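# Hang a door on its second hinge pin with three arms

## Task

Using any number of the three arms (feet in the scene frame, metres, heading in degrees counter-clockwise from +x: arm1 at x=-0.40 y=+0.63 z=+0.80 heading -85; arm2 at x=+0.18 y=+0.61 z=+0.74 heading -95; arm3 at x=+0.57 y=-0.30 z=+0.77 heading +175), complete the mounting of the door that currently hangs on a single hinge pin. It counts as done only when both hinge pins are fully inserted and all blocks sit well away from the door, and this holds by itself after the grippers have released and the arms have withdrawn.

## Robot and tools

Robots: three identical i2rt Big YAM arms named arm1, arm2 and arm3. Each has six revolute joints, a two-finger gripper and a wrist camera (arm1_cam_wrist, arm2_cam_wrist, arm3_cam_wrist). With joints 1 and 6 at zero and the hand level and forward, the camera rides above the hand looking toward the fingertips. Reach is roughly 1.0 m from the joint1 axis. Joints move at different speeds, so the hand may sweep a wide, curved path between postures.

Frame: one scene frame shared by all, origin on the floor, +z up. The point called hand lies midway between the fingertips; its z axis runs along the fingers and the fingers close along its y axis. Foot positions and headings are given in the task.

execute_actions(actions, cameras): actions is a list holding either one action or nothing. An action is an object keyed by robot name; each robot gets {"joints": {...}}. Joint values are absolute targets, not offsets, in the joint space of that arm, each named separately: joint1_rad (-2.879 to 2.879, turns about the foot, positive counter-clockwise viewed from above, 0 unfolds along the foot's heading), joint2_rad (0 to 3.141, shoulder; 0 means upper arm pointing back about level, increasing lifts it up and then forward), joint3_rad (0 to 3.019, elbow; 0 folded, increasing opens), joint4_rad (-1.692 to 1.57, hand pitch, positive tilts fingers up), joint5_rad (-1.57 to 1.57, hand yaw, positive toward the arm's right), joint6_rad (-2.094 to 2.094, roll, positive clockwise seen from behind the hand), gripper_m (0 to 0.093 metres, fingertip gap). Radians for joints. Done tolerances: ±0.045, ±0.14, ±0.09, ±0.055, ±0.03, ±0.035 rad and ±0.003 m. All motions in one action start at once; none lasts over 15 s. Joints or arms you omit may keep pushing toward earlier targets. An unknown key or out-of-range number rejects the whole call with no motion. cameras: list of camera names or "all"; omitted/null means all, [] means none. Results give each robot's state and one image per requested camera, listed in the "pictures" line order.

wait(seconds): 0 to 10 s, commands nothing, returns state and images. zoom_image(camera, region): region [x0, y0, x1, y1] in pixels of that camera's latest full image, at most 504 by 504. read_manual(section) returns only licence texts. finished_scene(scene) ends scene 1 or 2 irreversibly and reports success; the next scene's task arrives in its result. Replying without a tool call ends everything.

Result lines: joint_status tells how each commanded motion ended. "off_target": stopped short, may still push. "contact_stop" or "time_out": the joint holds where it stopped, though a timed-out joint can retain a target within 0.375, 0.375, 0.113, 0.225, 0.075, 0.3 rad (joints 1 to 6) of its position and continue pushing, moving on its own if freed. "joint command not followed" (with a "cause:" line) means a safety check blocked that arm's joint targets; its gripper target still runs, and blocked joints read "not_followed" and may retry on later actions until given passable targets. on_its_own lists uncommanded behaviour; "held at" is the held target, not the current position. To stop a joint straining, command its reported position. Tiny target changes may not move a joint. A joint carrying load may sag.

Cautions: the arm does not stop on contact and can press hard; sustained pushing heats motors. A MOTOR HOT line appears at 85 °C; at 100 °C the arm loses hold and falls (OVER-TEMPERATURE FAULT, joints marked limit_stop_at_motor_heat, resend the targets). Holding loads heats motors even while you deliberate; heat partly carries into scene 2. Robots squeezing against each other fails the run; hard collisions may too. Nothing reports arm-to-arm contact, and the self/inter-arm check can react late and ignores fingers, gripper housings and wrist cameras. Objects touching robots are fine. Arms don't coordinate timing. Avoid dropping, slipping, slamming or shoving things hard, and never knock anything out of the work area. A loose object may get a brief push occasionally. Time passes while you compose a reply, and arms hold their last command meanwhile. Before finishing, open grippers and retract all arms so the door stays hung without support.

Each tool is called as name(argument=value, ...) on one line, values as JSON.

## Session

execute_actions(actions=[])

Scene clock: 0.00 s.
Motor temperatures (°C, as the motors report them): arm1=[21 20 21 21 22 23] | arm2=[22 21 21 20 21 20] | arm3=[21 22 24 21 23 22]
arm1.joint_positions: joint1_rad=+0.233 joint2_rad=+0.294 joint3_rad=+1.474 joint4_rad=-1.208 joint5_rad=+0.273 joint6_rad=-0.220 gripper_m=+0.095
arm1.joint_status: not commanded
arm1.hand: x=-0.4145 y=+0.5641 z=+1.4519 quat_wxyz=(-0.450, -0.425, -0.571, +0.540) (m; scene frame)
arm2.joint_positions: joint1_rad=+0.780 joint2_rad=+0.430 joint3_rad=+1.396 joint4_rad=-1.208 joint5_rad=+0.172 joint6_rad=-0.656 gripper_m=+0.094
arm2.joint_status: not commanded
arm2.hand: x=+0.2657 y=+0.4653 z=+1.3397 quat_wxyz=(-0.390, -0.137, -0.779, +0.471) (m; scene frame)
arm3.joint_positions: joint1_rad=+0.584 joint2_rad=+0.412 joint3_rad=+1.423 joint4_rad=-1.498 joint5_rad=+0.269 joint6_rad=-0.695 gripper_m=+0.095
arm3.joint_status: not commanded
arm3.hand: x=+0.4399 y=-0.3098 z=+1.3258 quat_wxyz=(-0.159, +0.744, +0.419, -0.495) (m; scene frame)
pictures: arm1_cam_wrist, arm2_cam_wrist, arm3_cam_wrist
Images, in order (width x height): arm1_cam_wrist 616x616, arm2_cam_wrist 616x616, arm3_cam_wrist 616x616.

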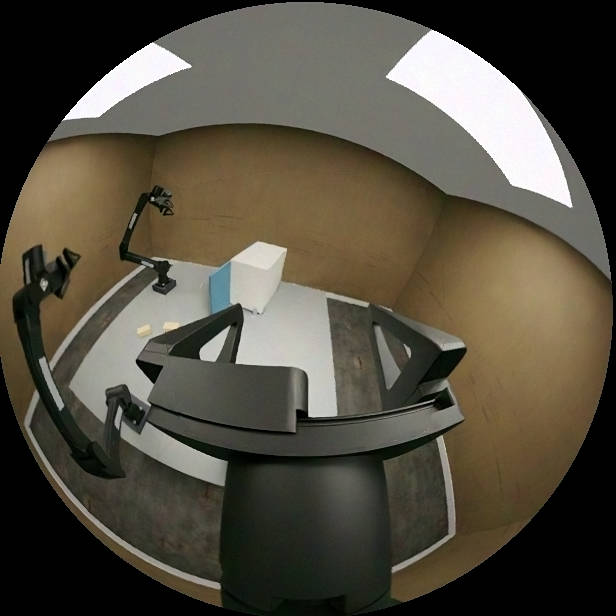

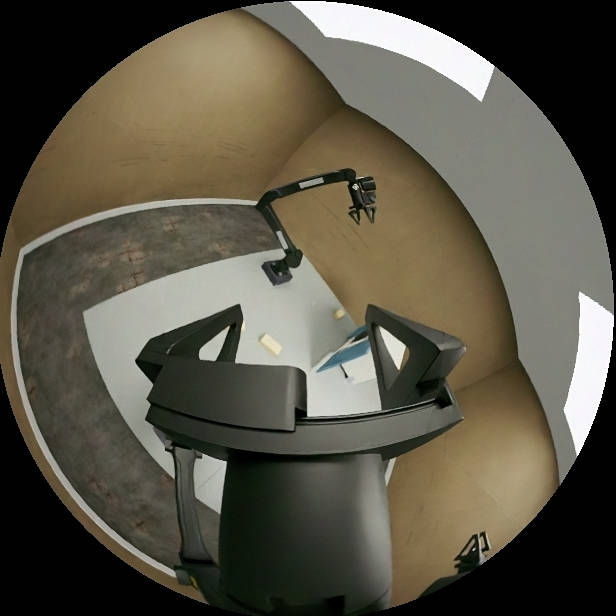

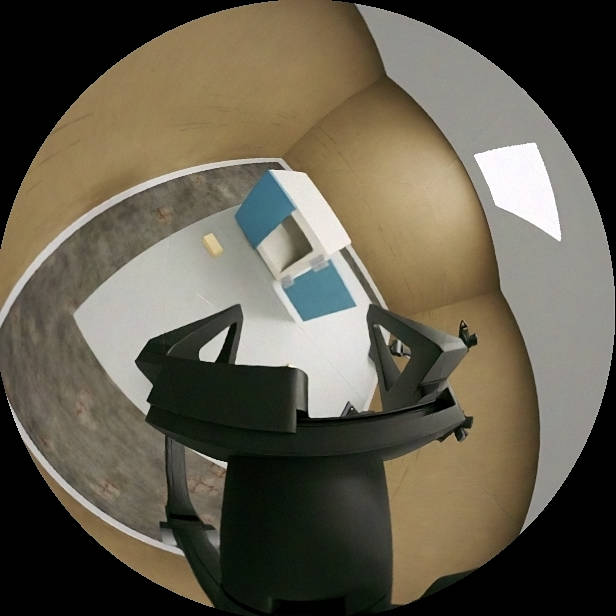

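zoom_image(camera="arm3_cam_wrist", region=[190, 150, 390, 350])

zoom_image(camera="arm2_cam_wrist", region=[220, 250, 420, 420])

zoom_image(camera="arm1_cam_wrist", region=[120, 220, 320, 360])

Region (190, 150, 390, 350) of arm3_cam_wrist's 616x616 image, scaled by 2.520, with more detail than that image has.

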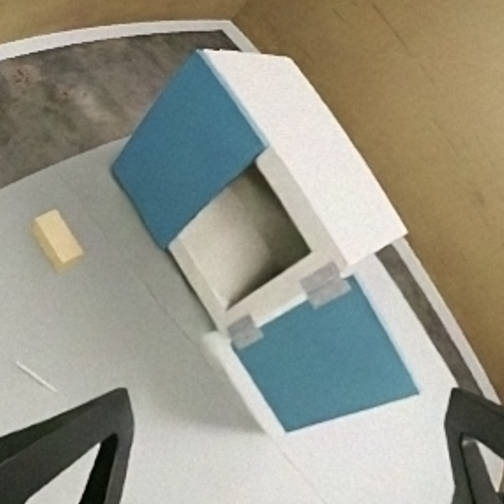

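Region (220, 250, 420, 420) of arm2_cam_wrist's 616x616 image, scaled by 2.520, with more detail than that image has; it fills the top 428 rows of this view, and the rest is white.

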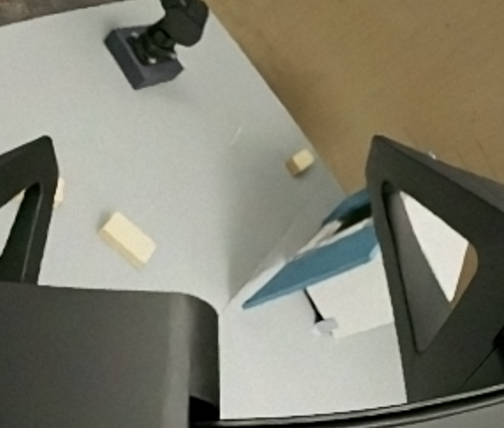

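Region (120, 220, 320, 360) of arm1_cam_wrist's 616x616 image, scaled by 2.520, with more detail than that image has; it fills the top 353 rows of this view, and the rest is white.

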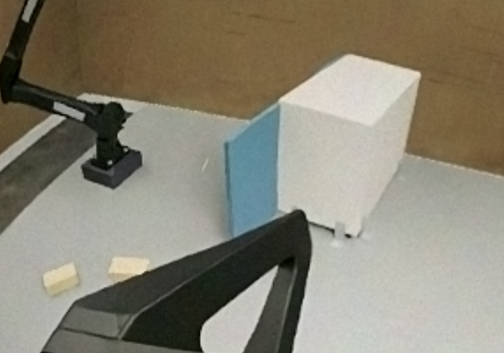

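execute_actions(actions=[{"arm3":{"joints":{"joint1_rad":0,"joint2_rad":0.577,"joint3_rad":0.784,"joint4_rad":-0.55,"joint5_rad":0,"joint6_rad":0}},"arm2":{"joints":{"joint1_rad":0.0,"joint2_rad":1.0,"joint3_rad":1.0,"joint4_rad":-0.3,"joint5_rad":0,"joint6_rad":0}}}], cameras=["arm2_cam_wrist","arm3_cam_wrist"])

Scene clock: 53.57 s.
Motor temperatures (°C, as the motors report them): arm1=[21 21 23 21 22 23] | arm2=[22 21 25 21 21 20] | arm3=[21 23 27 21 23 22]
arm1.joint_positions: joint1_rad=+0.233 joint2_rad=+0.294 joint3_rad=+1.474 joint4_rad=-1.208 joint5_rad=+0.273 joint6_rad=-0.220 gripper_m=+0.095
arm1.joint_status: not commanded
arm1.hand: x=-0.4145 y=+0.5641 z=+1.4519 quat_wxyz=(-0.450, -0.425, -0.571, +0.540) (m; scene frame)
arm2.joint_positions: joint1_rad=-0.004 joint2_rad=+0.992 joint3_rad=+0.982 joint4_rad=-0.325 joint5_rad=-0.001 joint6_rad=-0.012 gripper_m=+0.094
arm2.joint_status: all done
arm2.hand: x=+0.1407 y=+0.1250 z=+1.1322 quat_wxyz=(-0.383, -0.597, -0.559, +0.431) (m; scene frame)
arm3.joint_positions: joint1_rad=+0.005 joint2_rad=+0.590 joint3_rad=+0.785 joint4_rad=-0.576 joint5_rad=+0.003 joint6_rad=-0.008 gripper_m=+0.095
arm3.joint_status: all done
arm3.hand: x=+0.2194 y=-0.2669 z=+1.1476 quat_wxyz=(-0.023, +0.830, -0.032, -0.556) (m; scene frame)
pictures: arm2_cam_wrist, arm3_cam_wrist
Images, in order (width x height): arm2_cam_wrist 616x616, arm3_cam_wrist 616x616.

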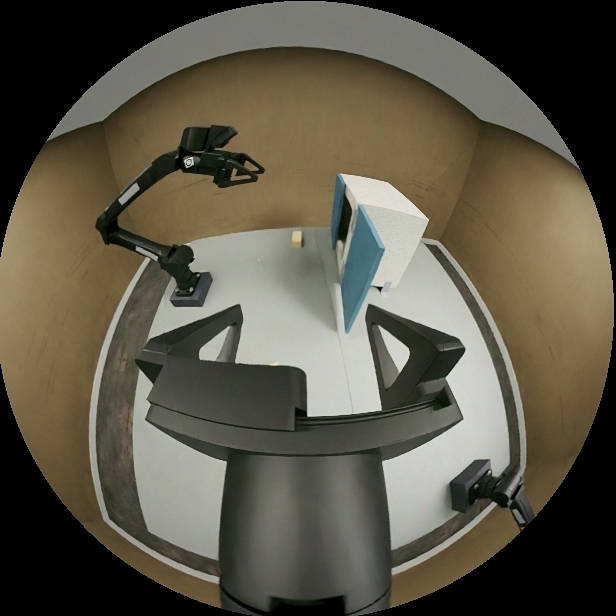

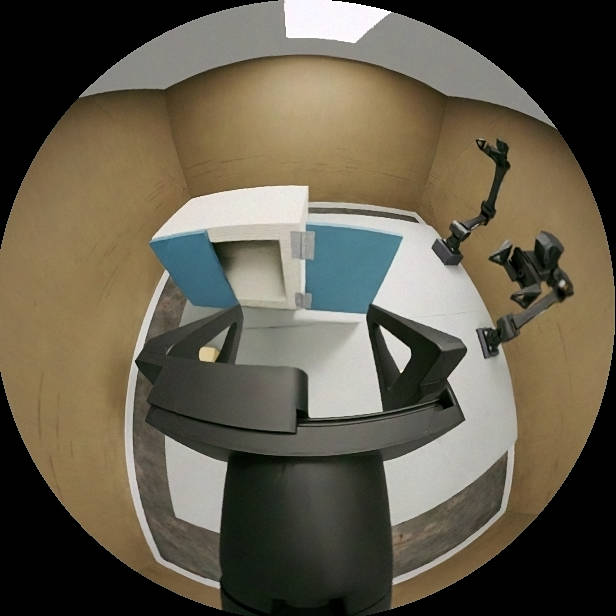

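zoom_image(camera="arm3_cam_wrist", region=[260, 210, 370, 320])

zoom_image(camera="arm2_cam_wrist", region=[240, 160, 440, 340])

Region (260, 210, 370, 320) of arm3_cam_wrist's 616x616 image, scaled by 4.582, with more detail than that image has.

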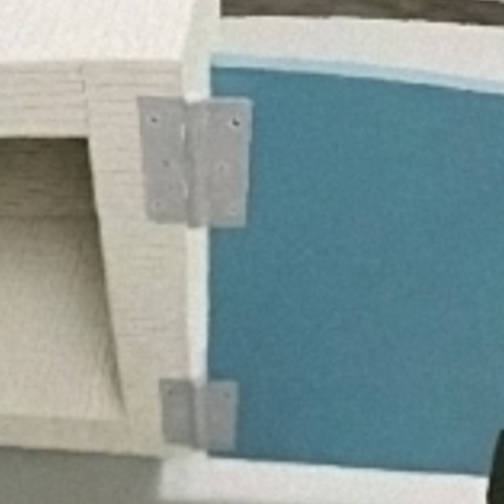

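Region (240, 160, 440, 340) of arm2_cam_wrist's 616x616 image, scaled by 2.520, with more detail than that image has; it fills the top 454 rows of this view, and the rest is white.

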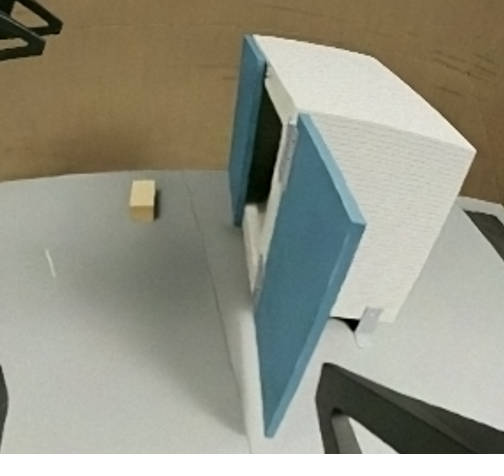

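execute_actions(actions=[{"arm3":{"joints":{"joint1_rad":0.474,"joint2_rad":1.169,"joint3_rad":0.677,"joint4_rad":-1.079,"joint5_rad":0,"joint6_rad":0}}}], cameras=["arm2_cam_wrist","arm3_cam_wrist"])

Scene clock: 74.03 s.
Motor temperatures (°C, as the motors report them): arm1=[21 21 23 21 22 23] | arm2=[22 21 28 21 21 20] | arm3=[21 22 28 21 23 22]
arm1.joint_positions: joint1_rad=+0.233 joint2_rad=+0.294 joint3_rad=+1.474 joint4_rad=-1.208 joint5_rad=+0.273 joint6_rad=-0.220 gripper_m=+0.095
arm1.joint_status: not commanded
arm1.hand: x=-0.4145 y=+0.5641 z=+1.4519 quat_wxyz=(-0.450, -0.425, -0.571, +0.540) (m; scene frame)
arm2.joint_positions: joint1_rad=-0.004 joint2_rad=+0.992 joint3_rad=+0.982 joint4_rad=-0.325 joint5_rad=-0.001 joint6_rad=-0.012 gripper_m=+0.094
arm2.joint_status: not commanded
arm2.hand: x=+0.1407 y=+0.1250 z=+1.1322 quat_wxyz=(-0.383, -0.597, -0.559, +0.431) (m; scene frame)
arm3.joint_positions: joint1_rad=+0.471 joint2_rad=+1.163 joint3_rad=+0.674 joint4_rad=-1.067 joint5_rad=+0.001 joint6_rad=-0.006 gripper_m=+0.095
arm3.joint_status: all done
arm3.hand: x=+0.3142 y=-0.4009 z=+0.8492 quat_wxyz=(+0.006, +0.981, +0.195, -0.003) (m; scene frame)
pictures: arm2_cam_wrist, arm3_cam_wrist
Images, in order (width x height): arm2_cam_wrist 616x616, arm3_cam_wrist 616x616.

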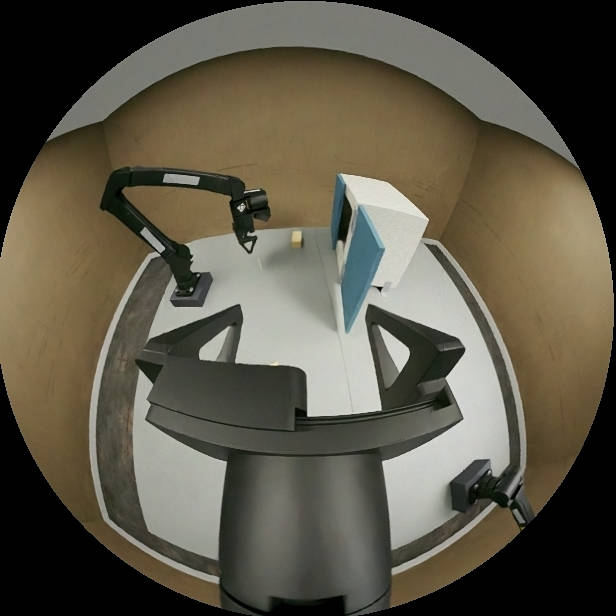

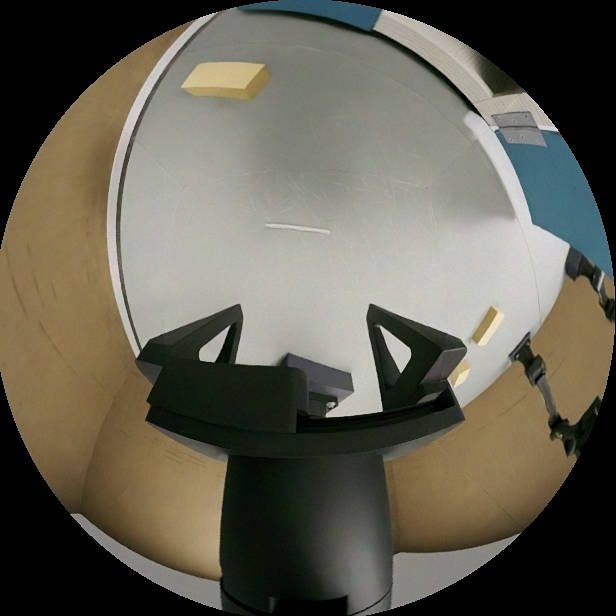

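zoom_image(camera="arm3_cam_wrist", region=[250, 190, 350, 270])

zoom_image(camera="arm3_cam_wrist", region=[450, 80, 570, 200])

Region (250, 190, 350, 270) of arm3_cam_wrist's 616x616 image, scaled by 5.040, with more detail than that image has; it fills the top 403 rows of this view, and the rest is white.

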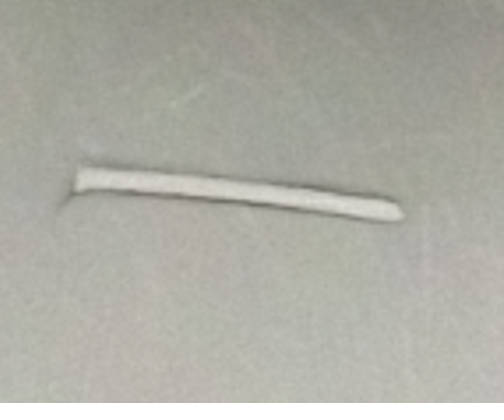

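Region (450, 80, 570, 200) of arm3_cam_wrist's 616x616 image, scaled by 4.200, with more detail than that image has.

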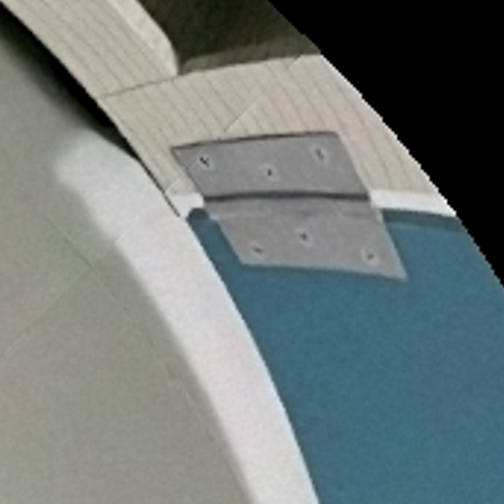

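execute_actions(actions=[{"arm3":{"joints":{"joint1_rad":0.565,"joint2_rad":1.438,"joint3_rad":0.693,"joint4_rad":-0.83,"joint5_rad":0,"joint6_rad":-1.355,"gripper_m":0.035}}}], cameras=["arm2_cam_wrist","arm3_cam_wrist"])

Scene clock: 84.63 s.
Motor temperatures (°C, as the motors report them): arm1=[21 21 23 21 22 23] | arm2=[22 21 29 21 21 20] | arm3=[21 23 28 21 23 22]
arm1.joint_positions: joint1_rad=+0.233 joint2_rad=+0.294 joint3_rad=+1.474 joint4_rad=-1.208 joint5_rad=+0.273 joint6_rad=-0.220 gripper_m=+0.095
arm1.joint_status: not commanded
arm1.hand: x=-0.4145 y=+0.5641 z=+1.4519 quat_wxyz=(-0.450, -0.425, -0.571, +0.540) (m; scene frame)
arm2.joint_positions: joint1_rad=-0.004 joint2_rad=+0.992 joint3_rad=+0.982 joint4_rad=-0.325 joint5_rad=-0.001 joint6_rad=-0.012 gripper_m=+0.094
arm2.joint_status: not commanded
arm2.hand: x=+0.1407 y=+0.1250 z=+1.1322 quat_wxyz=(-0.383, -0.597, -0.559, +0.431) (m; scene frame)
arm3.joint_positions: joint1_rad=+0.563 joint2_rad=+1.442 joint3_rad=+0.674 joint4_rad=-0.844 joint5_rad=+0.001 joint6_rad=-1.347 gripper_m=+0.035
arm3.joint_status: all done
arm3.hand: x=+0.2985 y=-0.4386 z=+0.7734 quat_wxyz=(+0.014, +0.611, +0.791, +0.018) (m; scene frame)
pictures: arm2_cam_wrist, arm3_cam_wrist
Images, in order (width x height): arm2_cam_wrist 616x616, arm3_cam_wrist 616x616.

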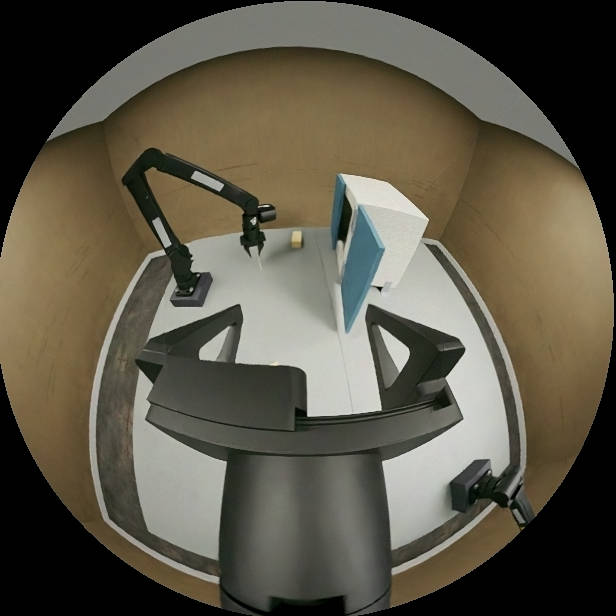

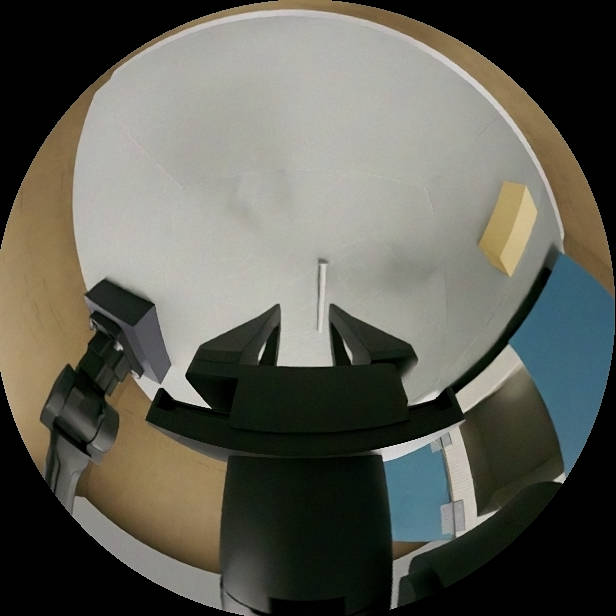

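execute_actions(actions=[{"arm3":{"joints":{"joint2_rad":1.567,"joint4_rad":-0.686}}}], cameras=["arm3_cam_wrist"])

Scene clock: 95.60 s.
Motor temperatures (°C, as the motors report them): arm1=[21 21 23 21 22 23] | arm2=[22 21 29 21 21 20] | arm3=[21 23 28 21 23 22]
arm1.joint_positions: joint1_rad=+0.233 joint2_rad=+0.294 joint3_rad=+1.474 joint4_rad=-1.208 joint5_rad=+0.273 joint6_rad=-0.220 gripper_m=+0.095
arm1.joint_status: not commanded
arm1.hand: x=-0.4145 y=+0.5641 z=+1.4519 quat_wxyz=(-0.450, -0.425, -0.571, +0.540) (m; scene frame)
arm2.joint_positions: joint1_rad=-0.004 joint2_rad=+0.992 joint3_rad=+0.982 joint4_rad=-0.325 joint5_rad=-0.001 joint6_rad=-0.012 gripper_m=+0.094
arm2.joint_status: not commanded
arm2.hand: x=+0.1407 y=+0.1250 z=+1.1322 quat_wxyz=(-0.383, -0.597, -0.559, +0.431) (m; scene frame)
arm3.joint_positions: joint1_rad=+0.563 joint2_rad=+1.568 joint3_rad=+0.674 joint4_rad=-0.700 joint5_rad=+0.001 joint6_rad=-1.347 gripper_m=+0.035
arm3.joint_status: all done
arm3.hand: x=+0.2838 y=-0.4467 z=+0.7353 quat_wxyz=(+0.011, +0.611, +0.791, +0.010) (m; scene frame)
pictures: arm3_cam_wrist
Images, in order (width x height): arm3_cam_wrist 616x616.

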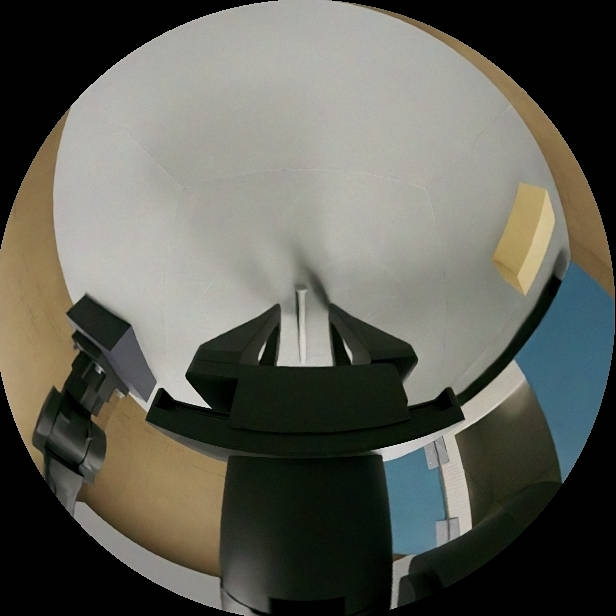

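execute_actions(actions=[{"arm3":{"joints":{"joint1_rad":0.522,"joint2_rad":1.598,"joint4_rad":-0.67}}}], cameras=["arm3_cam_wrist"])

zoom_image(camera="arm3_cam_wrist", region=[240, 250, 370, 380])

Scene clock: 102.70 s.
Motor temperatures (°C, as the motors report them): arm1=[21 21 23 21 22 23] | arm2=[22 21 30 21 21 20] | arm3=[21 23 27 21 23 22]
arm1.joint_positions: joint1_rad=+0.233 joint2_rad=+0.294 joint3_rad=+1.474 joint4_rad=-1.208 joint5_rad=+0.273 joint6_rad=-0.220 gripper_m=+0.095
arm1.joint_status: not commanded
arm1.hand: x=-0.4145 y=+0.5641 z=+1.4519 quat_wxyz=(-0.450, -0.425, -0.571, +0.540) (m; scene frame)
arm2.joint_positions: joint1_rad=-0.004 joint2_rad=+0.992 joint3_rad=+0.982 joint4_rad=-0.325 joint5_rad=-0.001 joint6_rad=-0.012 gripper_m=+0.094
arm2.joint_status: not commanded
arm2.hand: x=+0.1407 y=+0.1250 z=+1.1322 quat_wxyz=(-0.383, -0.597, -0.559, +0.431) (m; scene frame)
arm3.joint_positions: joint1_rad=+0.531 joint2_rad=+1.579 joint3_rad=+0.674 joint4_rad=-0.682 joint5_rad=-0.002 joint6_rad=-1.348 gripper_m=+0.035
arm3.joint_status: all done
arm3.hand: x=+0.2771 y=-0.4388 z=+0.7317 quat_wxyz=(+0.011, +0.624, +0.781, +0.007) (m; scene frame)
pictures: arm3_cam_wrist
Images, in order (width x height): arm3_cam_wrist 616x616.

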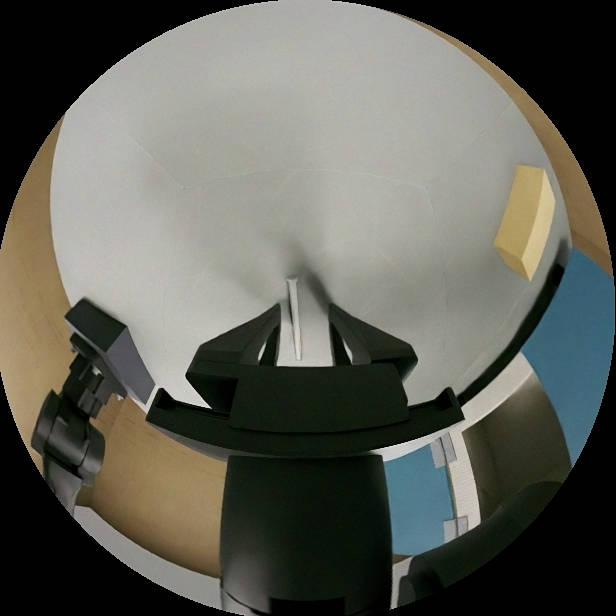

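Region (240, 250, 370, 380) of arm3_cam_wrist's 616x616 image, scaled by 3.877, with more detail than that image has.

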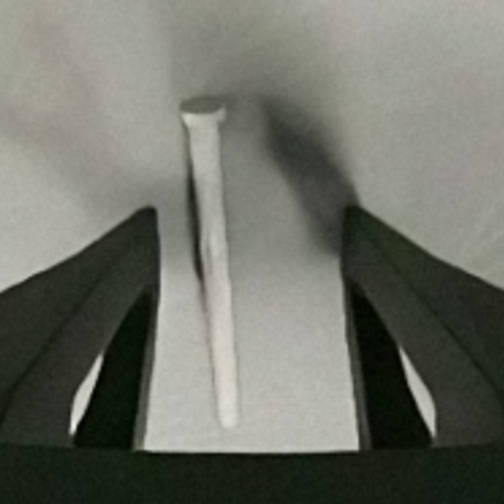

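execute_actions(actions=[{"arm3":{"joints":{"gripper_m":0.0}}}], cameras=["arm3_cam_wrist"])

zoom_image(camera="arm3_cam_wrist", region=[240, 250, 370, 380])

Scene clock: 106.40 s.
Motor temperatures (°C, as the motors report them): arm1=[21 21 23 21 22 23] | arm2=[22 21 30 21 21 20] | arm3=[21 23 27 21 23 22]
arm1.joint_positions: joint1_rad=+0.233 joint2_rad=+0.294 joint3_rad=+1.474 joint4_rad=-1.208 joint5_rad=+0.273 joint6_rad=-0.220 gripper_m=+0.095
arm1.joint_status: not commanded
arm1.hand: x=-0.4145 y=+0.5641 z=+1.4519 quat_wxyz=(-0.450, -0.425, -0.571, +0.540) (m; scene frame)
arm2.joint_positions: joint1_rad=-0.004 joint2_rad=+0.992 joint3_rad=+0.982 joint4_rad=-0.325 joint5_rad=-0.001 joint6_rad=-0.012 gripper_m=+0.094
arm2.joint_status: not commanded
arm2.hand: x=+0.1407 y=+0.1250 z=+1.1322 quat_wxyz=(-0.383, -0.597, -0.559, +0.431) (m; scene frame)
arm3.joint_positions: joint1_rad=+0.531 joint2_rad=+1.580 joint3_rad=+0.674 joint4_rad=-0.681 joint5_rad=-0.002 joint6_rad=-1.348 gripper_m=+0.003
arm3.joint_status: all done
arm3.hand: x=+0.2770 y=-0.4388 z=+0.7315 quat_wxyz=(+0.010, +0.624, +0.781, +0.007) (m; scene frame)
pictures: arm3_cam_wrist
Images, in order (width x height): arm3_cam_wrist 616x616.

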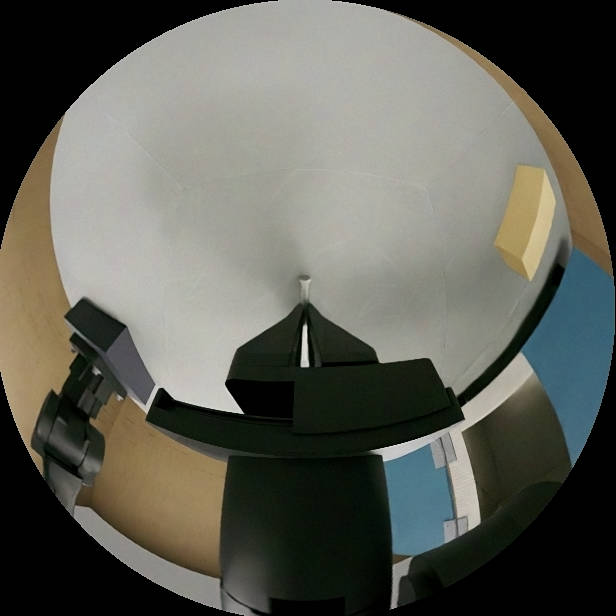

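Region (240, 250, 370, 380) of arm3_cam_wrist's 616x616 image, scaled by 3.877, with more detail than that image has.

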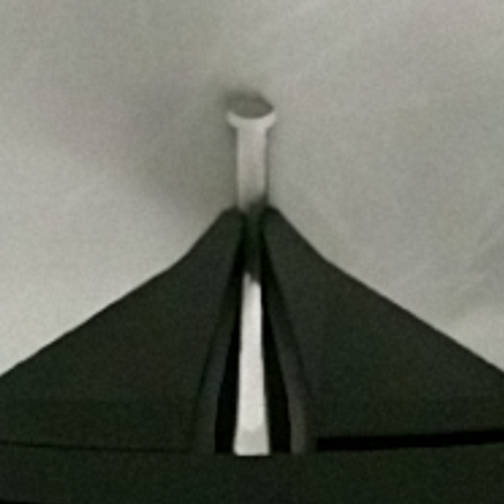

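execute_actions(actions=[{"arm3":{"joints":{"joint2_rad":1.45}}}], cameras=[])

execute_actions(actions=[{"arm3":{"joints":{"joint1_rad":0.015,"joint4_rad":1.0,"joint6_rad":0.008,"joint3_rad":0.6}}}], cameras=[])

execute_actions(actions=[{"arm3":{"joints":{"joint2_rad":1.679,"joint4_rad":1.172,"joint3_rad":0.525}}}], cameras=["arm2_cam_wrist","arm3_cam_wrist"])

Scene clock: 116.03 s.
Motor temperatures (°C, as the motors report them): arm1=[21 21 23 22 22 23] | arm2=[22 21 30 21 21 20] | arm3=[21 23 27 21 23 22]
arm1.joint_positions: joint1_rad=+0.233 joint2_rad=+0.294 joint3_rad=+1.474 joint4_rad=-1.208 joint5_rad=+0.273 joint6_rad=-0.220 gripper_m=+0.095
arm1.joint_status: not commanded
arm1.hand: x=-0.4145 y=+0.5641 z=+1.4519 quat_wxyz=(-0.450, -0.425, -0.571, +0.540) (m; scene frame)
arm2.joint_positions: joint1_rad=-0.004 joint2_rad=+0.992 joint3_rad=+0.982 joint4_rad=-0.325 joint5_rad=-0.001 joint6_rad=-0.012 gripper_m=+0.094
arm2.joint_status: not commanded
arm2.hand: x=+0.1407 y=+0.1250 z=+1.1322 quat_wxyz=(-0.383, -0.597, -0.559, +0.431) (m; scene frame)
arm3.joint_positions: joint1_rad=+0.531 joint2_rad=+1.459 joint3_rad=+0.674 joint4_rad=-0.681 joint5_rad=-0.002 joint6_rad=-1.348 gripper_m=+0.003
arm3.joint_status: all done
arm3.hand: x=+0.2603 y=-0.4463 z=+0.7692 quat_wxyz=(-0.016, +0.623, +0.780, -0.047) (m; scene frame)
pictures: none
No camera images: the call's "cameras" was empty. Leave "cameras" out to get every camera's image.

Scene clock: 118.10 s.
Motor temperatures (°C, as the motors report them): arm1=[21 21 23 22 22 23] | arm2=[22 21 30 21 21 20] | arm3=[21 23 27 21 23 22]
arm1.joint_positions: joint1_rad=+0.233 joint2_rad=+0.294 joint3_rad=+1.474 joint4_rad=-1.208 joint5_rad=+0.273 joint6_rad=-0.220 gripper_m=+0.095
arm1.joint_status: not commanded
arm1.hand: x=-0.4145 y=+0.5641 z=+1.4519 quat_wxyz=(-0.450, -0.425, -0.571, +0.540) (m; scene frame)
arm2.joint_positions: joint1_rad=-0.004 joint2_rad=+0.992 joint3_rad=+0.982 joint4_rad=-0.325 joint5_rad=-0.001 joint6_rad=-0.012 gripper_m=+0.094
arm2.joint_status: not commanded
arm2.hand: x=+0.1407 y=+0.1250 z=+1.1322 quat_wxyz=(-0.383, -0.597, -0.559, +0.431) (m; scene frame)
arm3.joint_positions: joint1_rad=+0.013 joint2_rad=+1.459 joint3_rad=+0.595 joint4_rad=+0.974 joint5_rad=+0.000 joint6_rad=+0.000 gripper_m=+0.003
arm3.joint_status: all done
arm3.hand: x=+0.0293 y=-0.2576 z=+1.0160 quat_wxyz=(-0.024, +0.671, -0.026, -0.741) (m; scene frame)
pictures: none
No camera images: the call's "cameras" was empty. Leave "cameras" out to get every camera's image.

Scene clock: 119.13 s.
Motor temperatures (°C, as the motors report them): arm1=[21 21 23 22 22 23] | arm2=[22 21 30 21 21 20] | arm3=[21 23 27 21 23 22]
arm1.joint_positions: joint1_rad=+0.233 joint2_rad=+0.294 joint3_rad=+1.474 joint4_rad=-1.208 joint5_rad=+0.273 joint6_rad=-0.220 gripper_m=+0.095
arm1.joint_status: not commanded
arm1.hand: x=-0.4145 y=+0.5641 z=+1.4519 quat_wxyz=(-0.450, -0.425, -0.571, +0.540) (m; scene frame)
arm2.joint_positions: joint1_rad=-0.004 joint2_rad=+0.992 joint3_rad=+0.982 joint4_rad=-0.325 joint5_rad=-0.001 joint6_rad=-0.012 gripper_m=+0.094
arm2.joint_status: not commanded
arm2.hand: x=+0.1407 y=+0.1250 z=+1.1322 quat_wxyz=(-0.383, -0.597, -0.559, +0.431) (m; scene frame)
arm3.joint_positions: joint1_rad=+0.013 joint2_rad=+1.688 joint3_rad=+0.524 joint4_rad=+1.145 joint5_rad=+0.000 joint6_rad=+0.000 gripper_m=+0.003
arm3.joint_status: all done
arm3.hand: x=+0.0392 y=-0.2590 z=+0.9088 quat_wxyz=(-0.023, +0.717, -0.028, -0.697) (m; scene frame)
pictures: arm2_cam_wrist, arm3_cam_wrist
Images, in order (width x height): arm2_cam_wrist 616x616, arm3_cam_wrist 616x616.

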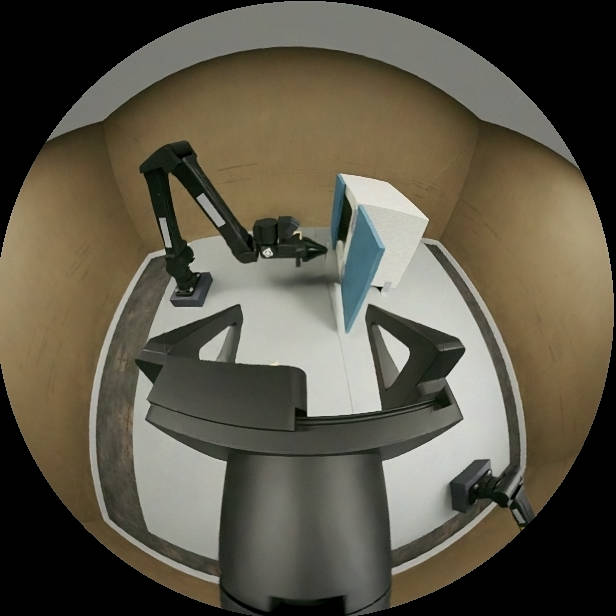

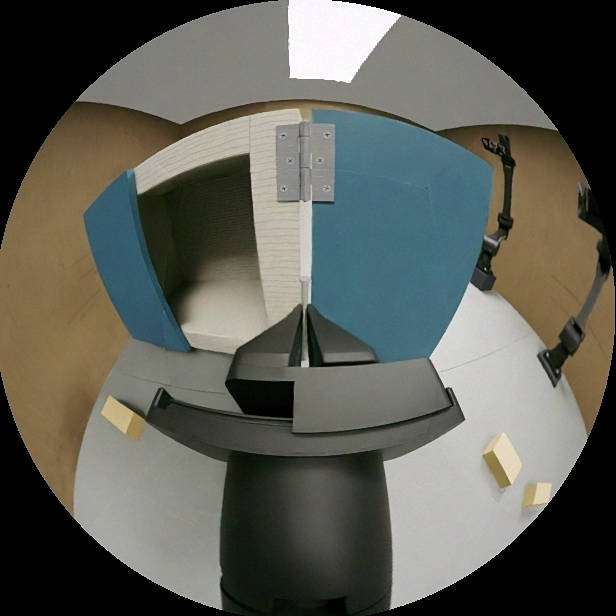

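execute_actions(actions=[{"arm2":{"joints":{"joint1_rad":-0.09,"joint2_rad":1.64,"joint3_rad":0.851,"joint4_rad":0.5,"gripper_m":0.0}}}], cameras=["arm2_cam_wrist","arm3_cam_wrist"])

zoom_image(camera="arm2_cam_wrist", region=[250, 130, 430, 310])

zoom_image(camera="arm3_cam_wrist", region=[250, 100, 360, 210])

Scene clock: 128.90 s.
Motor temperatures (°C, as the motors report them): arm1=[21 21 24 22 22 23] | arm2=[22 21 30 21 21 20] | arm3=[21 23 27 21 23 22]
arm1.joint_positions: joint1_rad=+0.233 joint2_rad=+0.294 joint3_rad=+1.474 joint4_rad=-1.208 joint5_rad=+0.273 joint6_rad=-0.220 gripper_m=+0.095
arm1.joint_status: not commanded
arm1.hand: x=-0.4145 y=+0.5641 z=+1.4519 quat_wxyz=(-0.450, -0.425, -0.571, +0.540) (m; scene frame)
arm2.joint_positions: joint1_rad=-0.095 joint2_rad=+1.643 joint3_rad=+0.854 joint4_rad=+0.473 joint5_rad=-0.001 joint6_rad=-0.011 gripper_m=+0.000
arm2.joint_status: all done
arm2.hand: x=+0.0701 y=+0.0011 z=+0.8876 quat_wxyz=(-0.368, -0.617, -0.527, +0.454) (m; scene frame)
arm3.joint_positions: joint1_rad=+0.013 joint2_rad=+1.688 joint3_rad=+0.524 joint4_rad=+1.145 joint5_rad=+0.000 joint6_rad=+0.000 gripper_m=+0.003
arm3.joint_status: not commanded
arm3.hand: x=+0.0392 y=-0.2590 z=+0.9088 quat_wxyz=(-0.023, +0.717, -0.028, -0.697) (m; scene frame)
pictures: arm2_cam_wrist, arm3_cam_wrist
Images, in order (width x height): arm2_cam_wrist 616x616, arm3_cam_wrist 616x616.

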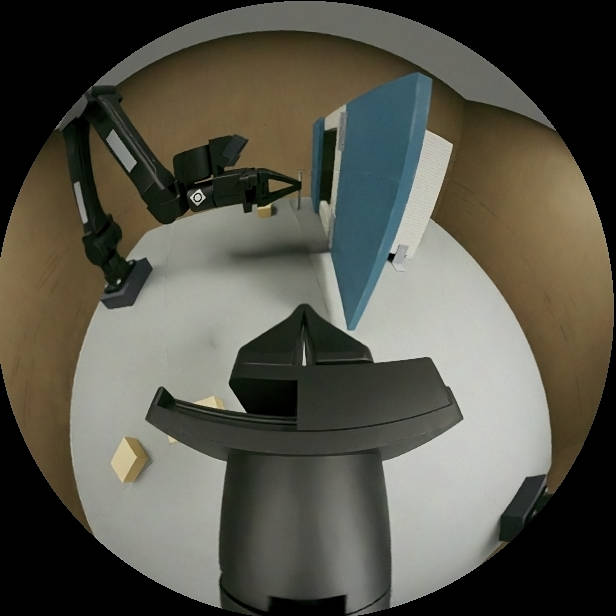

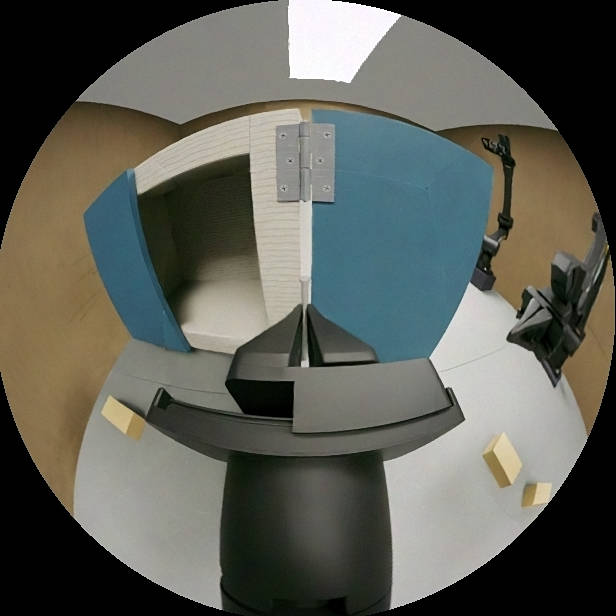

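Region (250, 130, 430, 310) of arm2_cam_wrist's 616x616 image, scaled by 2.800, with more detail than that image has.

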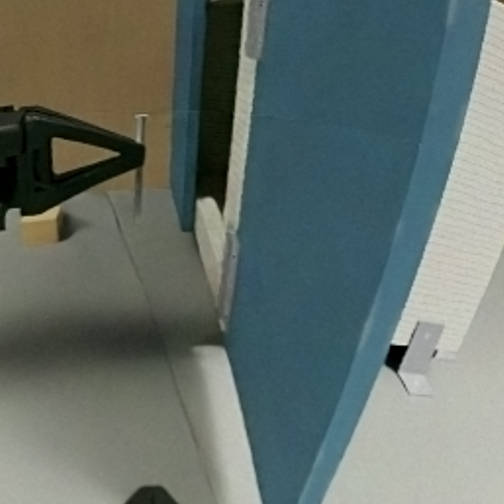

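Region (250, 100, 360, 210) of arm3_cam_wrist's 616x616 image, scaled by 4.582, with more detail than that image has.

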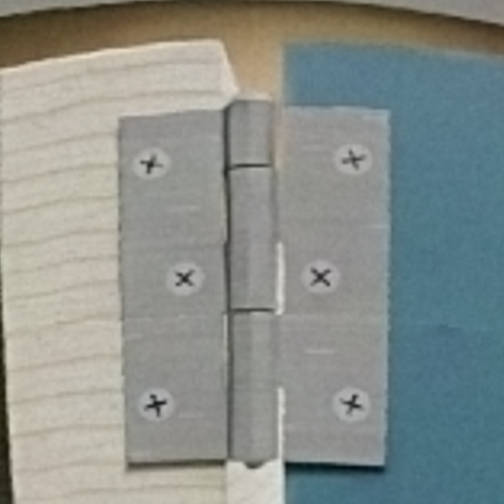

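execute_actions(actions=[{"arm2":{"joints":{"joint1_rad":0.157}}}], cameras=[])

execute_actions(actions=[{"arm2":{"joints":{"joint2_rad":1.93,"joint3_rad":1.2,"joint5_rad":0.94}}}], cameras=["arm2_cam_wrist"])

zoom_image(camera="arm2_cam_wrist", region=[200, 130, 380, 310])

Scene clock: 139.00 s.
Motor temperatures (°C, as the motors report them): arm1=[21 21 24 22 22 23] | arm2=[22 22 28 21 21 20] | arm3=[21 23 26 21 23 22]
arm1.joint_positions: joint1_rad=+0.233 joint2_rad=+0.294 joint3_rad=+1.474 joint4_rad=-1.208 joint5_rad=+0.273 joint6_rad=-0.220 gripper_m=+0.095
arm1.joint_status: not commanded
arm1.hand: x=-0.4145 y=+0.5641 z=+1.4519 quat_wxyz=(-0.450, -0.425, -0.571, +0.540) (m; scene frame)
arm2.joint_positions: joint1_rad=+0.159 joint2_rad=+1.643 joint3_rad=+0.854 joint4_rad=+0.473 joint5_rad=-0.001 joint6_rad=-0.010 gripper_m=+0.000
arm2.joint_status: all done
arm2.hand: x=+0.2267 y=-0.0071 z=+0.8856 quat_wxyz=(-0.422, -0.547, -0.601, +0.402) (m; scene frame)
arm3.joint_positions: joint1_rad=+0.013 joint2_rad=+1.688 joint3_rad=+0.524 joint4_rad=+1.145 joint5_rad=+0.000 joint6_rad=+0.000 gripper_m=+0.003
arm3.joint_status: not commanded
arm3.hand: x=+0.0392 y=-0.2590 z=+0.9088 quat_wxyz=(-0.023, +0.717, -0.028, -0.697) (m; scene frame)
pictures: none
No camera images: the call's "cameras" was empty. Leave "cameras" out to get every camera's image.

Scene clock: 140.43 s.
Motor temperatures (°C, as the motors report them): arm1=[21 21 24 22 22 23] | arm2=[22 22 29 21 21 20] | arm3=[21 23 26 21 23 22]
arm1.joint_positions: joint1_rad=+0.233 joint2_rad=+0.294 joint3_rad=+1.474 joint4_rad=-1.208 joint5_rad=+0.273 joint6_rad=-0.220 gripper_m=+0.095
arm1.joint_status: not commanded
arm1.hand: x=-0.4145 y=+0.5641 z=+1.4519 quat_wxyz=(-0.450, -0.425, -0.571, +0.540) (m; scene frame)
arm2.joint_positions: joint1_rad=+0.159 joint2_rad=+1.936 joint3_rad=+1.150 joint4_rad=+0.477 joint5_rad=+0.936 joint6_rad=-0.010 gripper_m=+0.000
arm2.joint_status: all done
arm2.hand: x=+0.0912 y=-0.0555 z=+0.8671 quat_wxyz=(-0.129, -0.680, -0.355, +0.628) (m; scene frame)
arm3.joint_positions: joint1_rad=+0.013 joint2_rad=+1.688 joint3_rad=+0.524 joint4_rad=+1.145 joint5_rad=+0.000 joint6_rad=+0.000 gripper_m=+0.003
arm3.joint_status: not commanded
arm3.hand: x=+0.0392 y=-0.2590 z=+0.9088 quat_wxyz=(-0.023, +0.717, -0.028, -0.697) (m; scene frame)
pictures: arm2_cam_wrist
Images, in order (width x height): arm2_cam_wrist 616x616.

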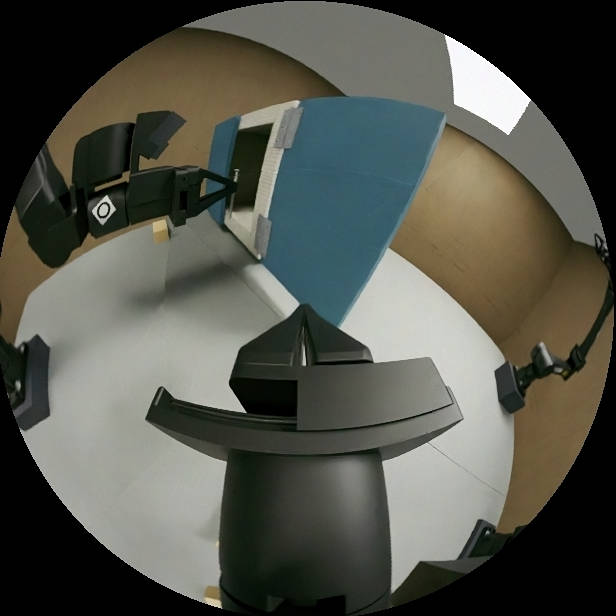

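Region (200, 130, 380, 310) of arm2_cam_wrist's 616x616 image, scaled by 2.800, with more detail than that image has.

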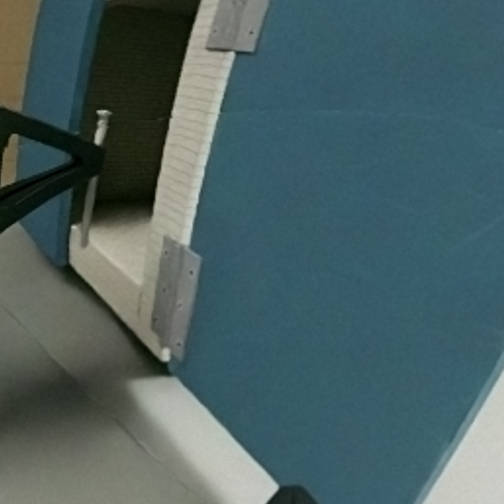

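execute_actions(actions=[{"arm3":{"joints":{"joint2_rad":1.755,"joint4_rad":1.095,"joint3_rad":0.70}}}], cameras=["arm2_cam_wrist","arm3_cam_wrist"])

zoom_image(camera="arm2_cam_wrist", region=[220, 150, 320, 270])

zoom_image(camera="arm3_cam_wrist", region=[230, 200, 380, 380])

Scene clock: 151.23 s.
Motor temperatures (°C, as the motors report them): arm1=[21 21 24 22 22 23] | arm2=[22 23 30 21 21 20] | arm3=[21 23 26 21 23 22]
arm1.joint_positions: joint1_rad=+0.233 joint2_rad=+0.294 joint3_rad=+1.474 joint4_rad=-1.208 joint5_rad=+0.273 joint6_rad=-0.220 gripper_m=+0.095
arm1.joint_status: not commanded
arm1.hand: x=-0.4145 y=+0.5641 z=+1.4519 quat_wxyz=(-0.450, -0.425, -0.571, +0.540) (m; scene frame)
arm2.joint_positions: joint1_rad=+0.159 joint2_rad=+1.936 joint3_rad=+1.150 joint4_rad=+0.477 joint5_rad=+0.936 joint6_rad=-0.010 gripper_m=+0.000
arm2.joint_status: not commanded
arm2.hand: x=+0.0912 y=-0.0555 z=+0.8671 quat_wxyz=(-0.129, -0.680, -0.355, +0.628) (m; scene frame)
arm3.joint_positions: joint1_rad=+0.013 joint2_rad=+1.753 joint3_rad=+0.668 joint4_rad=+1.102 joint5_rad=+0.000 joint6_rad=+0.000 gripper_m=+0.003
arm3.joint_status: all done
arm3.hand: x=-0.0117 y=-0.2553 z=+0.9219 quat_wxyz=(-0.023, +0.704, -0.028, -0.709) (m; scene frame)
pictures: arm2_cam_wrist, arm3_cam_wrist
Images, in order (width x height): arm2_cam_wrist 616x616, arm3_cam_wrist 616x616.

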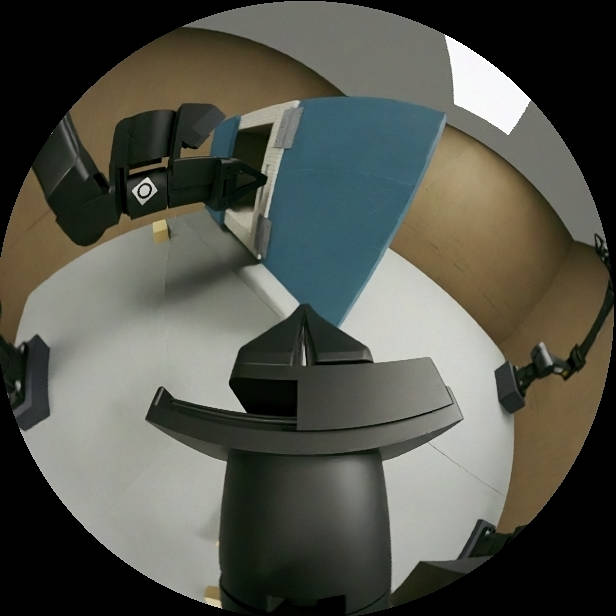

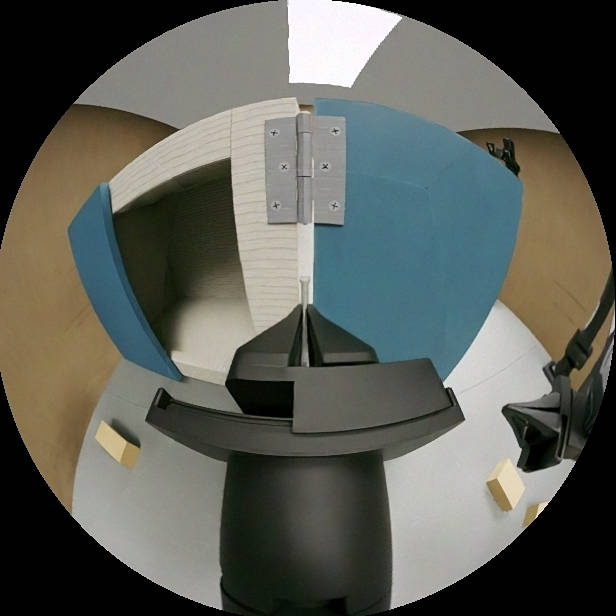

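Region (220, 150, 320, 270) of arm2_cam_wrist's 616x616 image, scaled by 4.200, with more detail than that image has.

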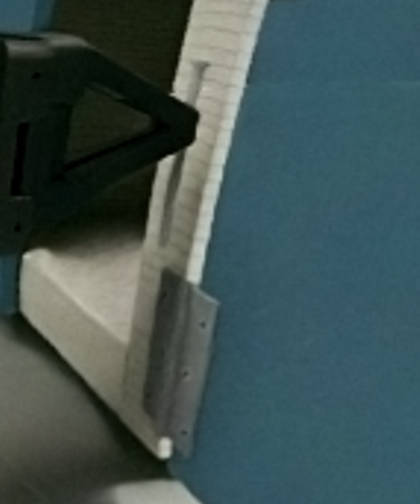

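Region (230, 200, 380, 380) of arm3_cam_wrist's 616x616 image, scaled by 2.800, with more detail than that image has.

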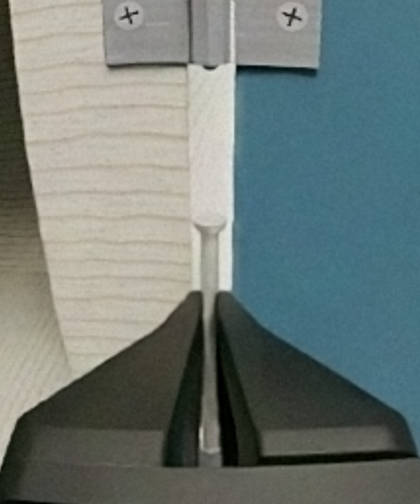

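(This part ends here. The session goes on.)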